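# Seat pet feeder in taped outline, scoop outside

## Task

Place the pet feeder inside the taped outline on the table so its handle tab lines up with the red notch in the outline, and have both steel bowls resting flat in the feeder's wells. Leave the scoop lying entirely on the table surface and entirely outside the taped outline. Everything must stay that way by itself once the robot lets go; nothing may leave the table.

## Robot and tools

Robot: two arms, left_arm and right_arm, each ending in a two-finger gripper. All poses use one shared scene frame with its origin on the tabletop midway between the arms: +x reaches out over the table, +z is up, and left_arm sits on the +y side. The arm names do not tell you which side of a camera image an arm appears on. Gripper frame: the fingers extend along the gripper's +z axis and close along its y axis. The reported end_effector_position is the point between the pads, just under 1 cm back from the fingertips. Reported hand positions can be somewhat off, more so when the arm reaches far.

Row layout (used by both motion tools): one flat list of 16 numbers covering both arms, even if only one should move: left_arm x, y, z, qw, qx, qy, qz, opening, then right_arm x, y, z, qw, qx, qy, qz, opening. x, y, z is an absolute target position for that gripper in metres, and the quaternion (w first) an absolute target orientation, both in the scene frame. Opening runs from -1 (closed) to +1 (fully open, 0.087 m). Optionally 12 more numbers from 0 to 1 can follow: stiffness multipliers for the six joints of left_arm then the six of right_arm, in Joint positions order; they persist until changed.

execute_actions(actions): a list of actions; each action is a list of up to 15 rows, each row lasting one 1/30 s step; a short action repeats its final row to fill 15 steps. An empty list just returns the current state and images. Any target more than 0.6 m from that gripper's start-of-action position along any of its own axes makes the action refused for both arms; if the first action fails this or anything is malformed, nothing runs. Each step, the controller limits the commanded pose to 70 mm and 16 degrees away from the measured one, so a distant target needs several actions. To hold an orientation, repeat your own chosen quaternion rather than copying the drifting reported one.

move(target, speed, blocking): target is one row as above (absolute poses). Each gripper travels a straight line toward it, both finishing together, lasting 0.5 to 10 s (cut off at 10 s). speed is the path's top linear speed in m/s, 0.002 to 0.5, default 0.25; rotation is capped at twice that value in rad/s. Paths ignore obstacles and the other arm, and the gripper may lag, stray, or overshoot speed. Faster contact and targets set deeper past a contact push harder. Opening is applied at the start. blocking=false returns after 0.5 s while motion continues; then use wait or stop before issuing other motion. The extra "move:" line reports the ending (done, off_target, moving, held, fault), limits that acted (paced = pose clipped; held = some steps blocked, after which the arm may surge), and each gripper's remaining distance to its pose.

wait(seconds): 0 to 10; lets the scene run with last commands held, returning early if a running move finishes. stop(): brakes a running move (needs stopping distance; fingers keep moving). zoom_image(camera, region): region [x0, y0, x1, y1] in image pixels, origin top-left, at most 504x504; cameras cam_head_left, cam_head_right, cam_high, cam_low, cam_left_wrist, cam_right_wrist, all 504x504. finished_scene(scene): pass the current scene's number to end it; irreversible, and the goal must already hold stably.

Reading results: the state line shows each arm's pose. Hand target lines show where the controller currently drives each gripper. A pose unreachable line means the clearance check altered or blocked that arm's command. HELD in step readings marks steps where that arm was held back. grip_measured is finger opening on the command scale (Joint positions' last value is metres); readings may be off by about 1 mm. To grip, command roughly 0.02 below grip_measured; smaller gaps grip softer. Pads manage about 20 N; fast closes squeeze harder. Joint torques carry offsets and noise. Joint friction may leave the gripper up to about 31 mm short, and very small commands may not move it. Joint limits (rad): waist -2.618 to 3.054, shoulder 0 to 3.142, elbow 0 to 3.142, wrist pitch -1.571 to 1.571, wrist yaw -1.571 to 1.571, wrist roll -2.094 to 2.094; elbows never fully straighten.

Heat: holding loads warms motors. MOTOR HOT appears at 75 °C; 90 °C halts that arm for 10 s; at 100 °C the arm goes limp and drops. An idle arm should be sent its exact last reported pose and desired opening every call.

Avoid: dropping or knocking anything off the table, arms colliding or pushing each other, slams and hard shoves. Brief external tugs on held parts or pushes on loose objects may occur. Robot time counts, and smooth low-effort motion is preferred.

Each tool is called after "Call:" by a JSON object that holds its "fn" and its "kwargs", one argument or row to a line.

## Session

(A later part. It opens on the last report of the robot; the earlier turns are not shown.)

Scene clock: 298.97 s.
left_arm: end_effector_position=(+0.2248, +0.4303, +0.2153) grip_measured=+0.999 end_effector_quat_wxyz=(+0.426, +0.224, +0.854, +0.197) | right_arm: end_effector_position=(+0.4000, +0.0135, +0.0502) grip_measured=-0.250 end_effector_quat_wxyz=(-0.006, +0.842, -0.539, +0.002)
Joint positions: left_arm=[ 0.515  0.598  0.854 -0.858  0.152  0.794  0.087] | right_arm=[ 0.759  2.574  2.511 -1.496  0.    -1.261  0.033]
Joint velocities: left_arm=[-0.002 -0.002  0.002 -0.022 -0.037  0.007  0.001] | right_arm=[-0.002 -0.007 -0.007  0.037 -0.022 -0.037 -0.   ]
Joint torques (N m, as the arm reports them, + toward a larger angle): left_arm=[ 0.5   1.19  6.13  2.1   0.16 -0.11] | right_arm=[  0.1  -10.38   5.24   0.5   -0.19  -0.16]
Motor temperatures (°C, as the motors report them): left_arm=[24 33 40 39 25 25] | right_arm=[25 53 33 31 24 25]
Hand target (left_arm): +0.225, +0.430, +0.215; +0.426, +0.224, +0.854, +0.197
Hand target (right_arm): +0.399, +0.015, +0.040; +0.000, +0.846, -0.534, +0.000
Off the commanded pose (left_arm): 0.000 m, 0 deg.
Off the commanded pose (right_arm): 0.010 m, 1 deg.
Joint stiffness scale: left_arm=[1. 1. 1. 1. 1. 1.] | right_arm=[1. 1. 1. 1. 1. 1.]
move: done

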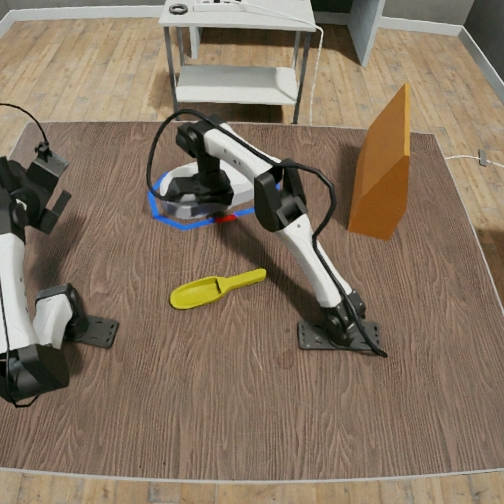

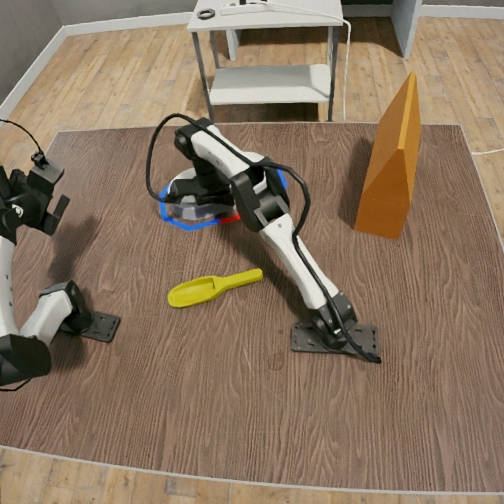

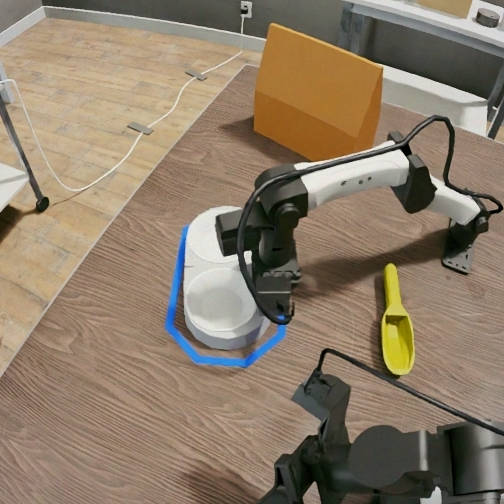

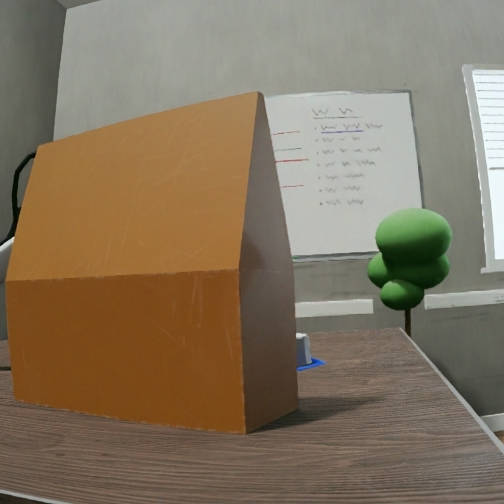

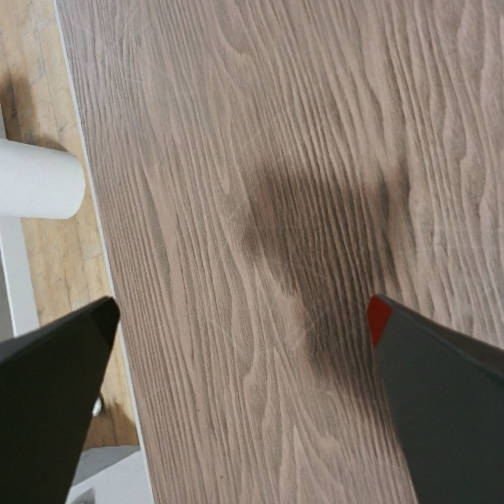

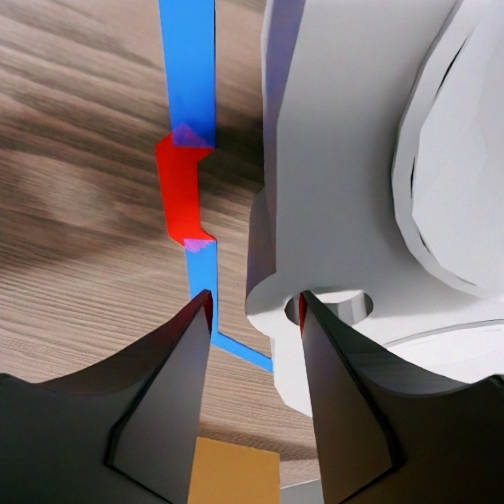

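Call:
{"fn": "execute_actions", "kwargs": {
  "actions": [
    [[0.2248,0.4303,0.2153,0.426,0.224,0.854,0.197,1,0.399,0.015,0.034,0,-0.846,0.534,0,-0.3]],
    [[0.2248,0.4303,0.2153,0.426,0.224,0.854,0.197,1,0.399,0.015,0.036,0,-0.846,0.534,0,-0.55]],
    [[0.2248,0.4303,0.2153,0.426,0.224,0.854,0.197,1,0.399,0.015,0.042,0,-0.846,0.534,0,-0.72]]
  ]
}}

Call:
{"fn": "move", "kwargs": {
  "target": [0.2248,0.4303,0.2153,0.426,0.224,0.854,0.197,1,0.395,0.025,0.045,0,-0.809,0.588,0,-0.72],
  "speed": 0.04
}}

Scene clock: 316.77 s.
left_arm: end_effector_position=(+0.2248, +0.4303, +0.2153) grip_measured=+0.999 end_effector_quat_wxyz=(+0.426, +0.224, +0.854, +0.197) | right_arm: end_effector_position=(+0.4028, +0.0151, +0.0457) grip_measured=-0.636 end_effector_quat_wxyz=(-0.009, +0.843, -0.538, +0.007)
Joint positions: left_arm=[ 0.515  0.598  0.854 -0.858  0.152  0.794  0.087] | right_arm=[ 0.761  2.572  2.488 -1.465  0.01  -1.261  0.016]
Joint velocities: left_arm=[-0.027 -0.022 -0.007 -0.066 -0.022  0.007 -0.001] | right_arm=[-0.012 -0.012  0.007 -0.037 -0.037 -0.007 -0.   ]
Joint torques (N m, as the arm reports them, + toward a larger angle): left_arm=[ 0.41  1.05  6.16  2.09  0.17 -0.12] | right_arm=[  0.31 -10.17   7.58   0.14  -0.22  -0.15]
Motor temperatures (°C, as the motors report them): left_arm=[24 33 40 40 25 25] | right_arm=[25 54 32 31 24 25]
Hand target (left_arm): +0.225, +0.430, +0.215; +0.426, +0.224, +0.854, +0.197
Hand target (right_arm): +0.399, +0.015, +0.042; -0.000, +0.846, -0.534, +0.000
Off the commanded pose (left_arm): 0.000 m, 0 deg.
Off the commanded pose (right_arm): 0.005 m, 1 deg.
Joint stiffness scale: left_arm=[1. 1. 1. 1. 1. 1.] | right_arm=[1. 1. 1. 1. 1. 1.]
Step readings (end_effector_position; steps 1 to 15: 1st action; 16 to 30: 2nd action; 31 to 45: 3rd action):
0: left_arm (+0.2248, +0.4303, +0.2153) | right_arm (+0.4005, +0.0139, +0.0501)
1: left_arm (+0.2248, +0.4303, +0.2153) | right_arm (+0.4004, +0.0138, +0.0486)
2: left_arm (+0.2248, +0.4303, +0.2153) | right_arm (+0.4003, +0.0137, +0.0470)
4: left_arm (+0.2248, +0.4303, +0.2153) | right_arm (+0.4002, +0.0142, +0.0461)
8: left_arm (+0.2248, +0.4303, +0.2153) | right_arm (+0.4006, +0.0146, +0.0455)
15: left_arm (+0.2248, +0.4303, +0.2153) | right_arm (+0.4006, +0.0146, +0.0455)
16: left_arm (+0.2248, +0.4303, +0.2153) | right_arm (+0.4016, +0.0152, +0.0455)
17: left_arm (+0.2248, +0.4303, +0.2153) | right_arm (+0.4026, +0.0158, +0.0455)
19: left_arm (+0.2248, +0.4303, +0.2153) | right_arm (+0.4033, +0.0161, +0.0456)
23: left_arm (+0.2248, +0.4303, +0.2153) | right_arm (+0.4034, +0.0161, +0.0456)
30: left_arm (+0.2248, +0.4303, +0.2153) | right_arm (+0.4034, +0.0161, +0.0456)
31: left_arm (+0.2248, +0.4303, +0.2153) | right_arm (+0.4030, +0.0157, +0.0456)
32: left_arm (+0.2248, +0.4303, +0.2153) | right_arm (+0.4027, +0.0153, +0.0456)
34: left_arm (+0.2248, +0.4303, +0.2153) | right_arm (+0.4028, +0.0151, +0.0457)
38: left_arm (+0.2248, +0.4303, +0.2153) | right_arm (+0.4028, +0.0151, +0.0457)
45: end_effector_position above

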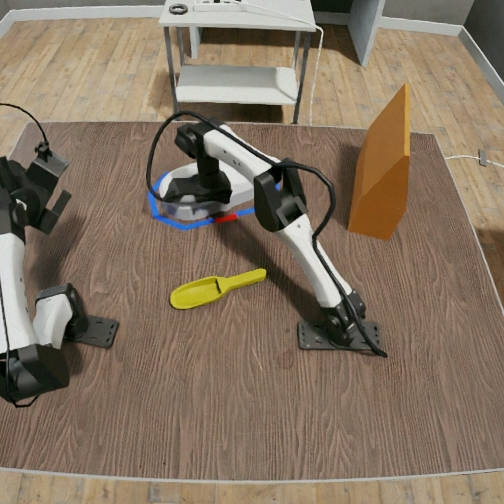

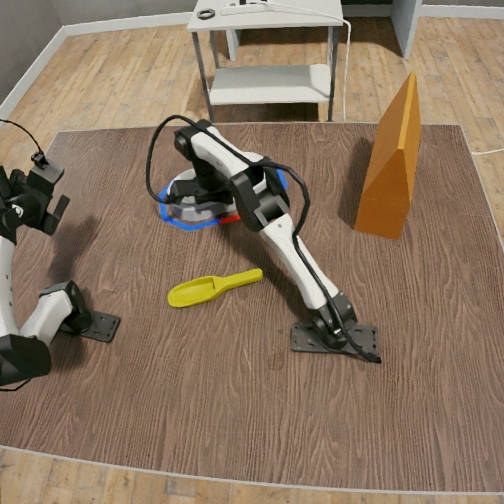

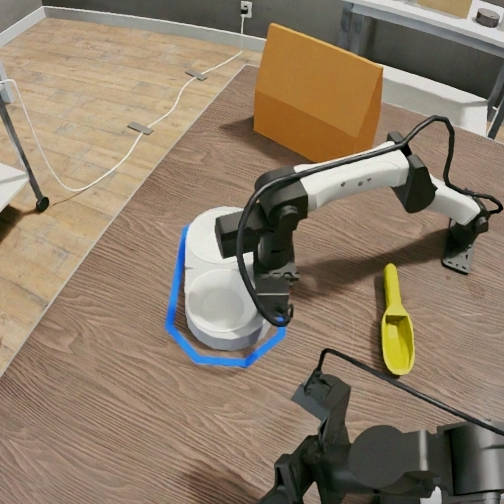

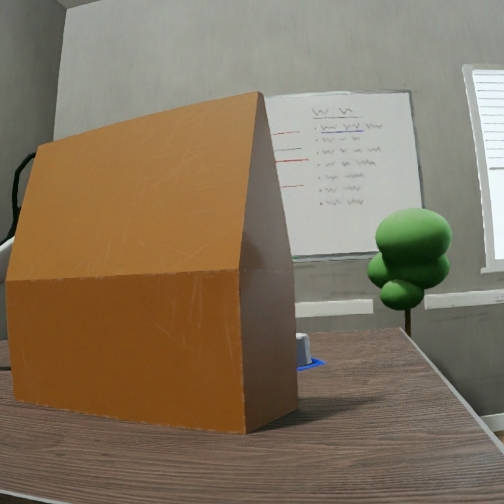

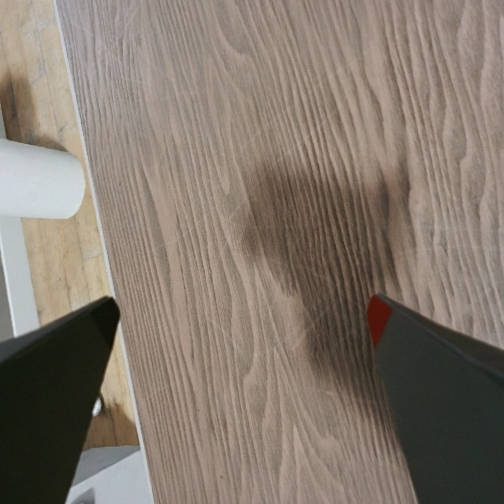

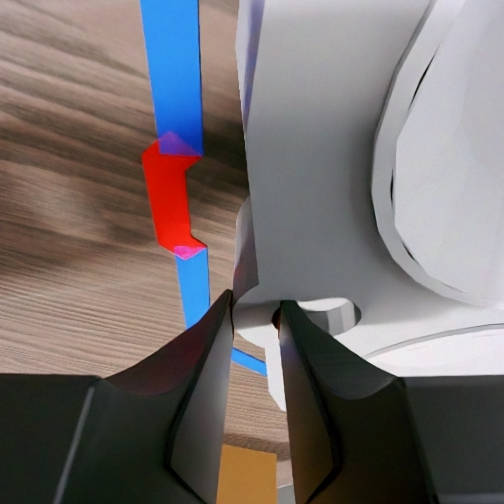

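Scene clock: 318.53 s.
left_arm: end_effector_position=(+0.2248, +0.4303, +0.2153) grip_measured=+0.999 end_effector_quat_wxyz=(+0.426, +0.224, +0.854, +0.197) | right_arm: end_effector_position=(+0.4007, +0.0225, +0.0461) grip_measured=-0.636 end_effector_quat_wxyz=(-0.011, +0.814, -0.581, +0.007)
Joint positions: left_arm=[ 0.515  0.598  0.854 -0.858  0.152  0.794  0.087] | right_arm=[ 0.771  2.648  2.636 -1.534  0.01  -1.147  0.016]
Joint velocities: left_arm=[-0.007 -0.012  0.002  0.037 -0.066  0.007  0.   ] | right_arm=[-0.017  0.002 -0.012  0.007  0.051  0.051 -0.   ]
Joint torques (N m, as the arm reports them, + toward a larger angle): left_arm=[ 0.39  1.16  6.15  2.08  0.2  -0.11] | right_arm=[  0.58 -10.37   8.77  -0.02  -0.33   0.23]
Motor temperatures (°C, as the motors report them): left_arm=[24 33 40 40 25 25] | right_arm=[25 54 32 31 24 25]
Hand target (left_arm): +0.225, +0.430, +0.215; +0.426, +0.224, +0.854, +0.197
Hand target (right_arm): +0.394, +0.025, +0.045; -0.005, +0.809, -0.587, +0.001
Off the commanded pose (left_arm): 0.000 m, 0 deg.
Off the commanded pose (right_arm): 0.006 m, 2 deg.
Joint stiffness scale: left_arm=[1. 1. 1. 1. 1. 1.] | right_arm=[1. 1. 1. 1. 1. 1.]
joint sent to its limit (right arm) — the command would take joint 4 (wrist pitch) past its lower limit, so that joint was sent only as far as its limit.
move: done

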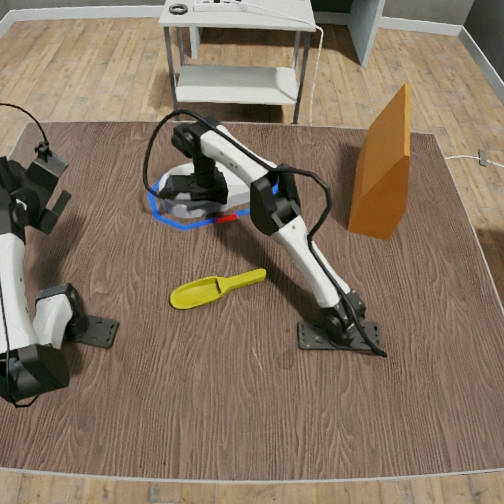

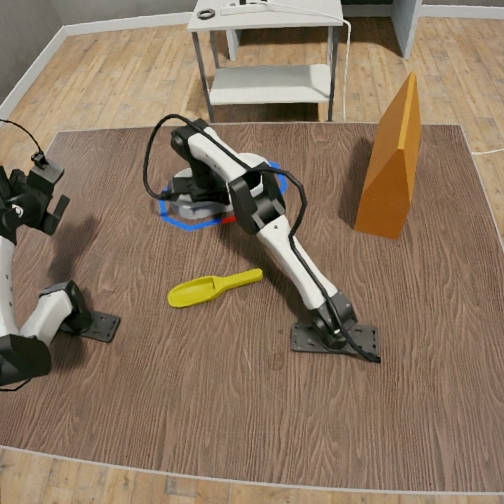

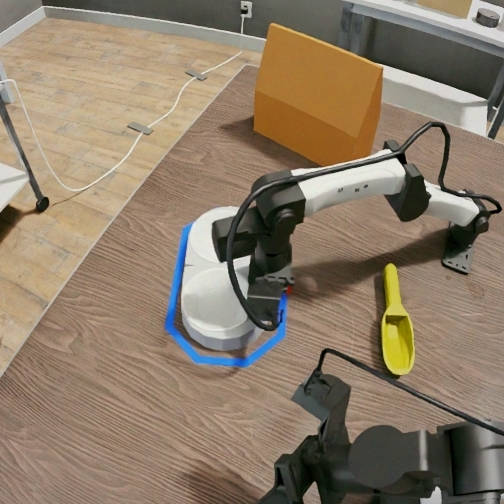

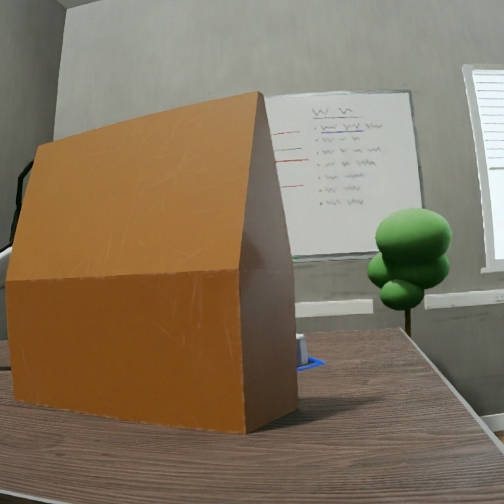

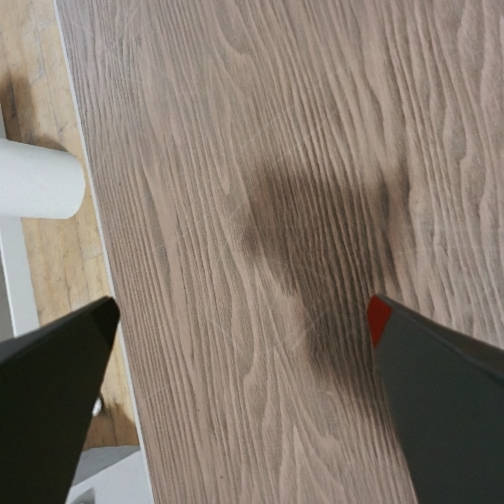

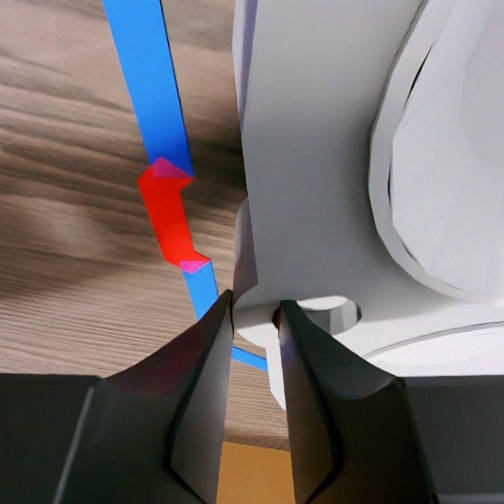

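Rotated ~6°, near enough. Release and view.

Call:
{"fn": "move", "kwargs": {
  "target": [0.2248,0.4303,0.2153,0.426,0.224,0.854,0.197,1,0.399,0.022,0.046,-0.011,0.814,-0.581,0.007,-0.3]
}}

Call:
{"fn": "move", "kwargs": {
  "target": [0.2248,0.4303,0.2153,0.426,0.224,0.854,0.197,1,0.397,0.021,0.09,-0.03,0.814,-0.581,0.01,-0.3],
  "speed": 0.06
}}

Call:
{"fn": "move", "kwargs": {
  "target": [0.2248,0.4303,0.2153,0.426,0.224,0.854,0.197,1,0.42,-0.015,0.31,0.364,-0.286,0.879,0.118,-0.3]
}}

Scene clock: 329.27 s.
left_arm: end_effector_position=(+0.2248, +0.4303, +0.2153) grip_measured=+0.999 end_effector_quat_wxyz=(+0.426, +0.224, +0.854, +0.197) | right_arm: end_effector_position=(+0.4002, +0.0223, +0.0461) grip_measured=-0.300 end_effector_quat_wxyz=(-0.010, +0.813, -0.582, +0.007)
Joint positions: left_arm=[ 0.515  0.598  0.854 -0.858  0.152  0.794  0.087] | right_arm=[ 0.772  2.648  2.636 -1.536  0.01  -1.145  0.031]
Joint velocities: left_arm=[-0.002 -0.002 -0.017 -0.081  0.037 -0.007  0.   ] | right_arm=[-0.012 -0.007  0.007  0.037  0.007 -0.007 -0.001]
Joint torques (N m, as the arm reports them, + toward a larger angle): left_arm=[ 0.46  1.06  6.13  2.07  0.2  -0.13] | right_arm=[  0.02 -12.46   4.16   0.42  -0.24  -0.04]
Motor temperatures (°C, as the motors report them): left_arm=[24 33 40 40 25 25] | right_arm=[25 55 34 30 24 25]
Hand target (left_arm): +0.225, +0.430, +0.215; +0.426, +0.224, +0.854, +0.197
Hand target (right_arm): +0.399, +0.022, +0.046; -0.010, +0.814, -0.581, +0.007
Off the commanded pose (left_arm): 0.000 m, 0 deg.
Off the commanded pose (right_arm): 0.001 m, 0 deg.
Joint stiffness scale: left_arm=[1. 1. 1. 1. 1. 1.] | right_arm=[1. 1. 1. 1. 1. 1.]
move: done

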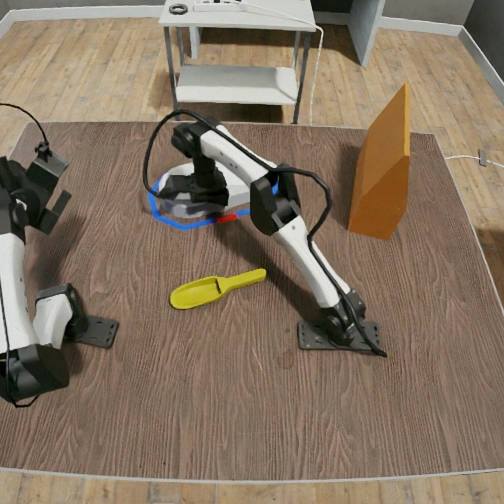

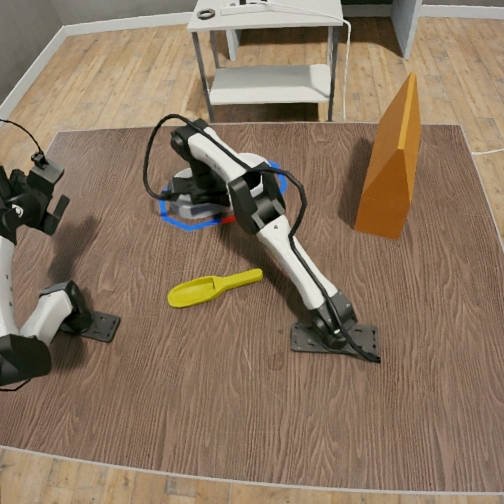

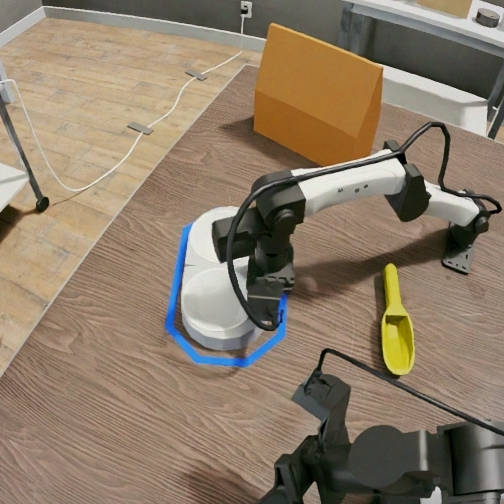

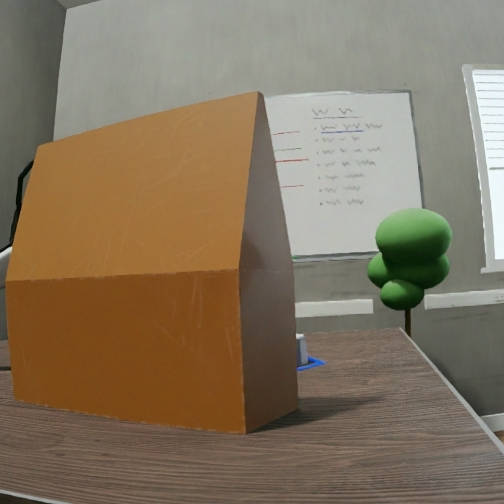

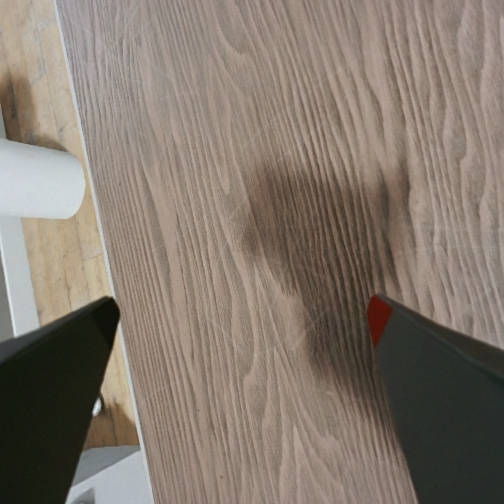

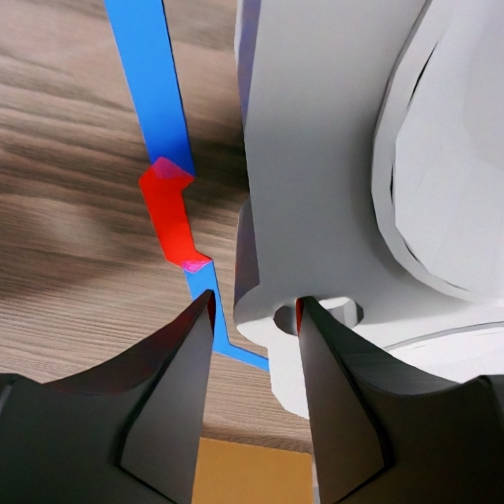

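Scene clock: 330.33 s.
left_arm: end_effector_position=(+0.2248, +0.4303, +0.2153) grip_measured=+0.999 end_effector_quat_wxyz=(+0.426, +0.224, +0.854, +0.197) | right_arm: end_effector_position=(+0.4013, +0.0233, +0.0838) grip_measured=-0.300 end_effector_quat_wxyz=(-0.045, +0.812, -0.581, +0.014)
Joint positions: left_arm=[ 0.515  0.598  0.854 -0.858  0.152  0.794  0.087] | right_arm=[ 0.772  2.568  2.636 -1.546  0.01  -1.145  0.031]
Joint velocities: left_arm=[ 0.002 -0.027 -0.017  0.022 -0.037  0.022 -0.   ] | right_arm=[-0.002 -0.002  0.002 -0.007 -0.022 -0.037  0.001]
Joint torques (N m, as the arm reports them, + toward a larger angle): left_arm=[ 0.49  1.1   6.1   2.09  0.19 -0.11] | right_arm=[  0.16 -12.6    5.46   0.25  -0.2   -0.03]
Motor temperatures (°C, as the motors report them): left_arm=[24 33 40 40 25 25] | right_arm=[25 55 34 30 24 25]
Hand target (left_arm): +0.225, +0.430, +0.215; +0.426, +0.224, +0.854, +0.197
Hand target (right_arm): +0.397, +0.021, +0.090; -0.042, +0.814, -0.579, +0.013
Off the commanded pose (left_arm): 0.000 m, 0 deg.
Off the commanded pose (right_arm): 0.008 m, 2 deg.
Joint stiffness scale: left_arm=[1. 1. 1. 1. 1. 1.] | right_arm=[1. 1. 1. 1. 1. 1.]
joint sent to its limit (right arm) — the command would take joint 4 (wrist pitch) past its lower limit, so that joint was sent only as far as its limit.
move: done

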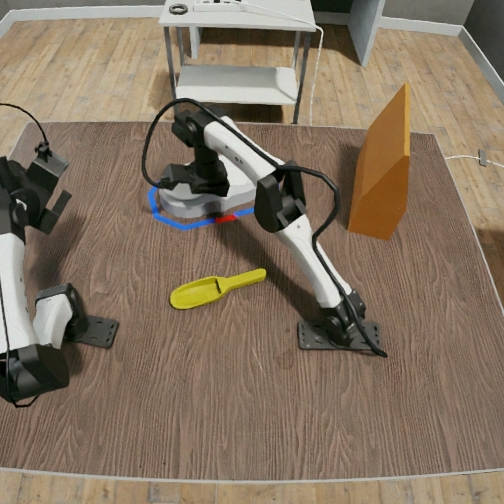

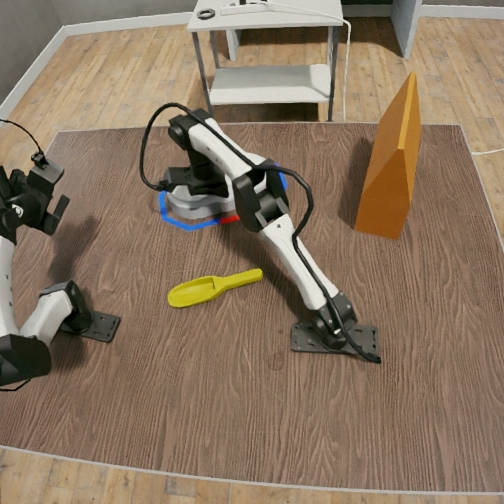

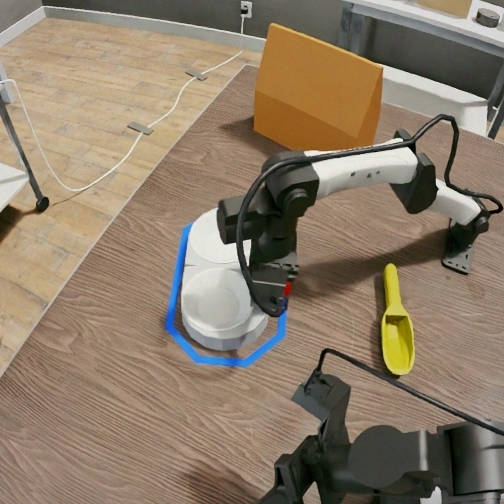

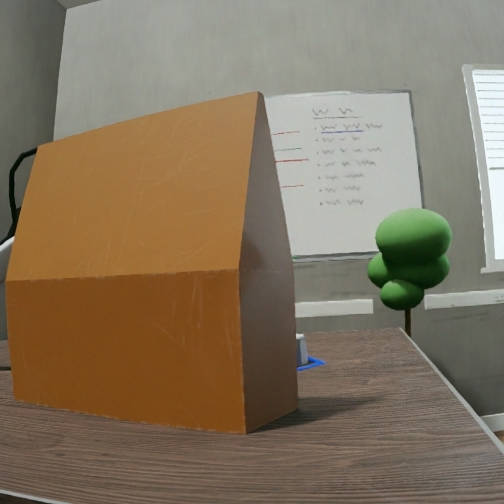

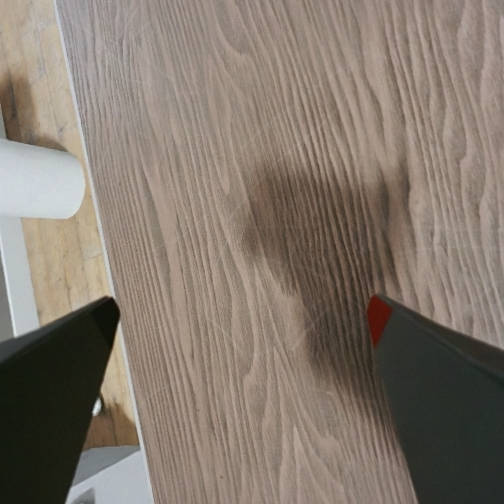

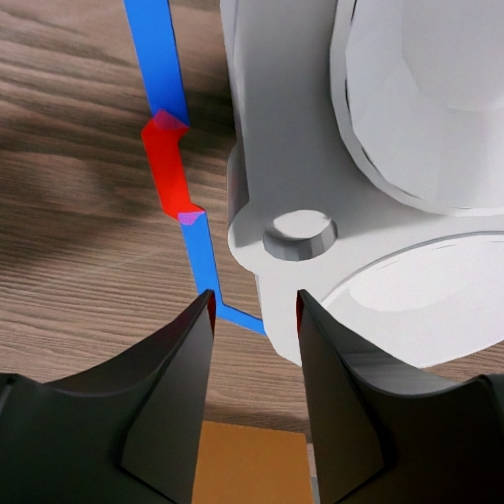

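Scene clock: 333.73 s.
left_arm: end_effector_position=(+0.2248, +0.4303, +0.2153) grip_measured=+0.999 end_effector_quat_wxyz=(+0.426, +0.224, +0.854, +0.197) | right_arm: end_effector_position=(+0.4149, -0.0134, +0.2896) grip_measured=-0.300 end_effector_quat_wxyz=(+0.328, -0.300, +0.888, +0.116)
Joint positions: left_arm=[ 0.515  0.598  0.854 -0.858  0.152  0.794  0.087] | right_arm=[ 0.597  2.138  2.636 -1.361 -0.056 -0.051  0.031]
Joint velocities: left_arm=[-0.007 -0.007  0.002 -0.051 -0.037  0.095 -0.001] | right_arm=[-0.002 -0.007  0.017  0.007 -0.051 -0.037 -0.001]
Joint torques (N m, as the arm reports them, + toward a larger angle): left_arm=[ 0.55  1.04  6.17  2.08  0.19 -0.1 ] | right_arm=[-0.74 -9.79  9.21  1.8  -0.02  0.09]
Motor temperatures (°C, as the motors report them): left_arm=[24 33 40 40 25 25] | right_arm=[25 56 34 31 24 25]
Hand target (left_arm): +0.225, +0.430, +0.215; +0.426, +0.224, +0.854, +0.197
Hand target (right_arm): +0.419, -0.016, +0.313; +0.363, -0.287, +0.878, +0.121
Off the commanded pose (left_arm): 0.000 m, 0 deg.
Off the commanded pose (right_arm): 0.021 m, 5 deg.
Joint stiffness scale: left_arm=[1. 1. 1. 1. 1. 1.] | right_arm=[1. 1. 1. 1. 1. 1.]
move: off_target (right_arm)

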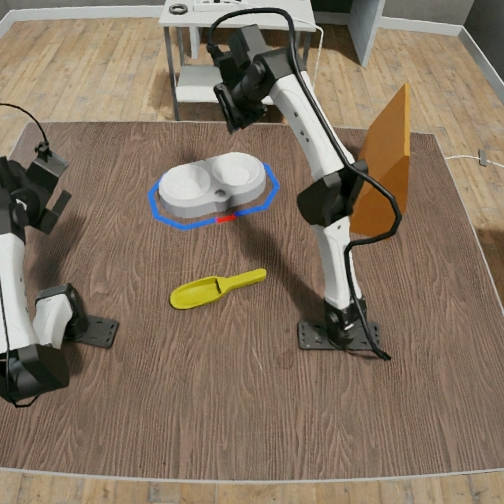

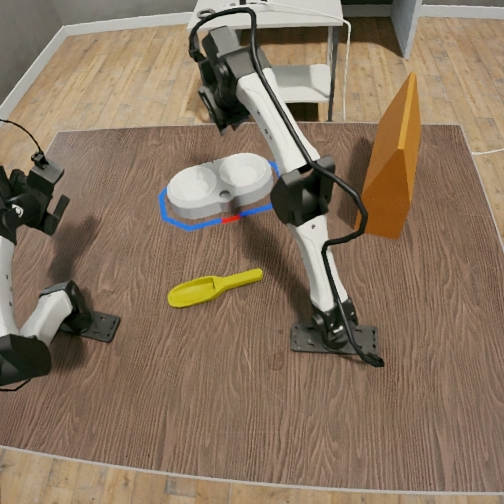

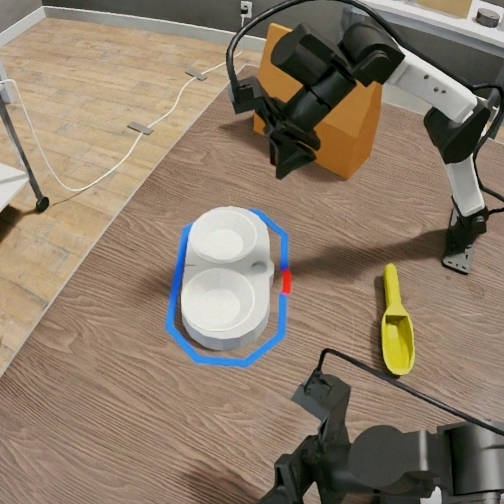

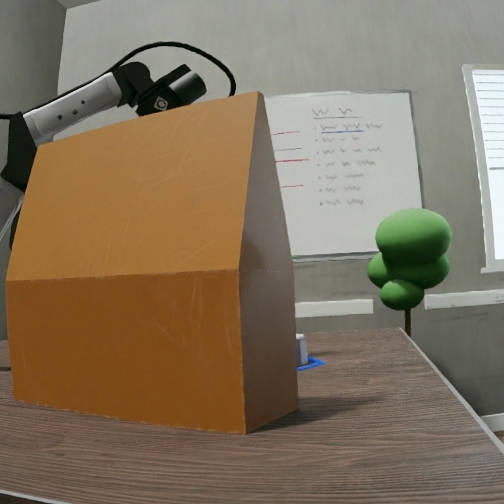

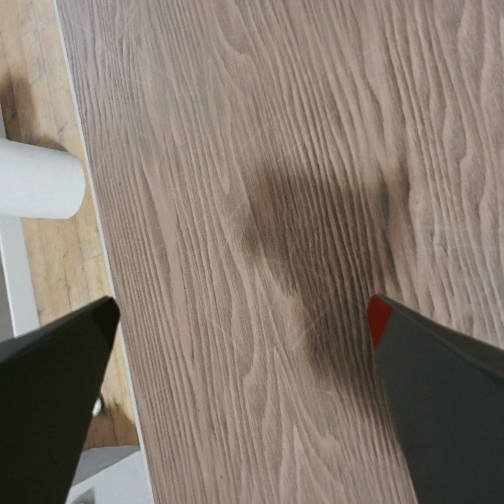

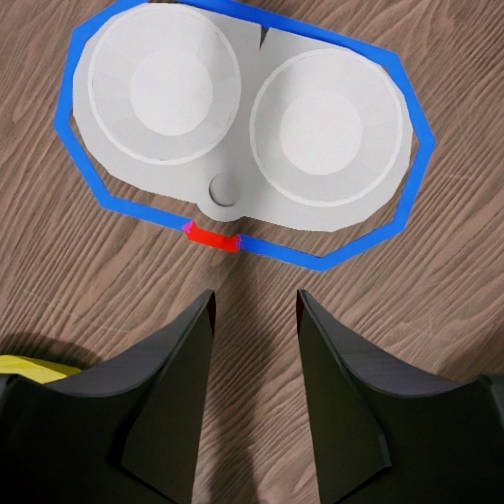

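Call:
{"fn": "finished_scene", "kwargs": {
  "scene": 2
}}

The scene is finished: the task was done.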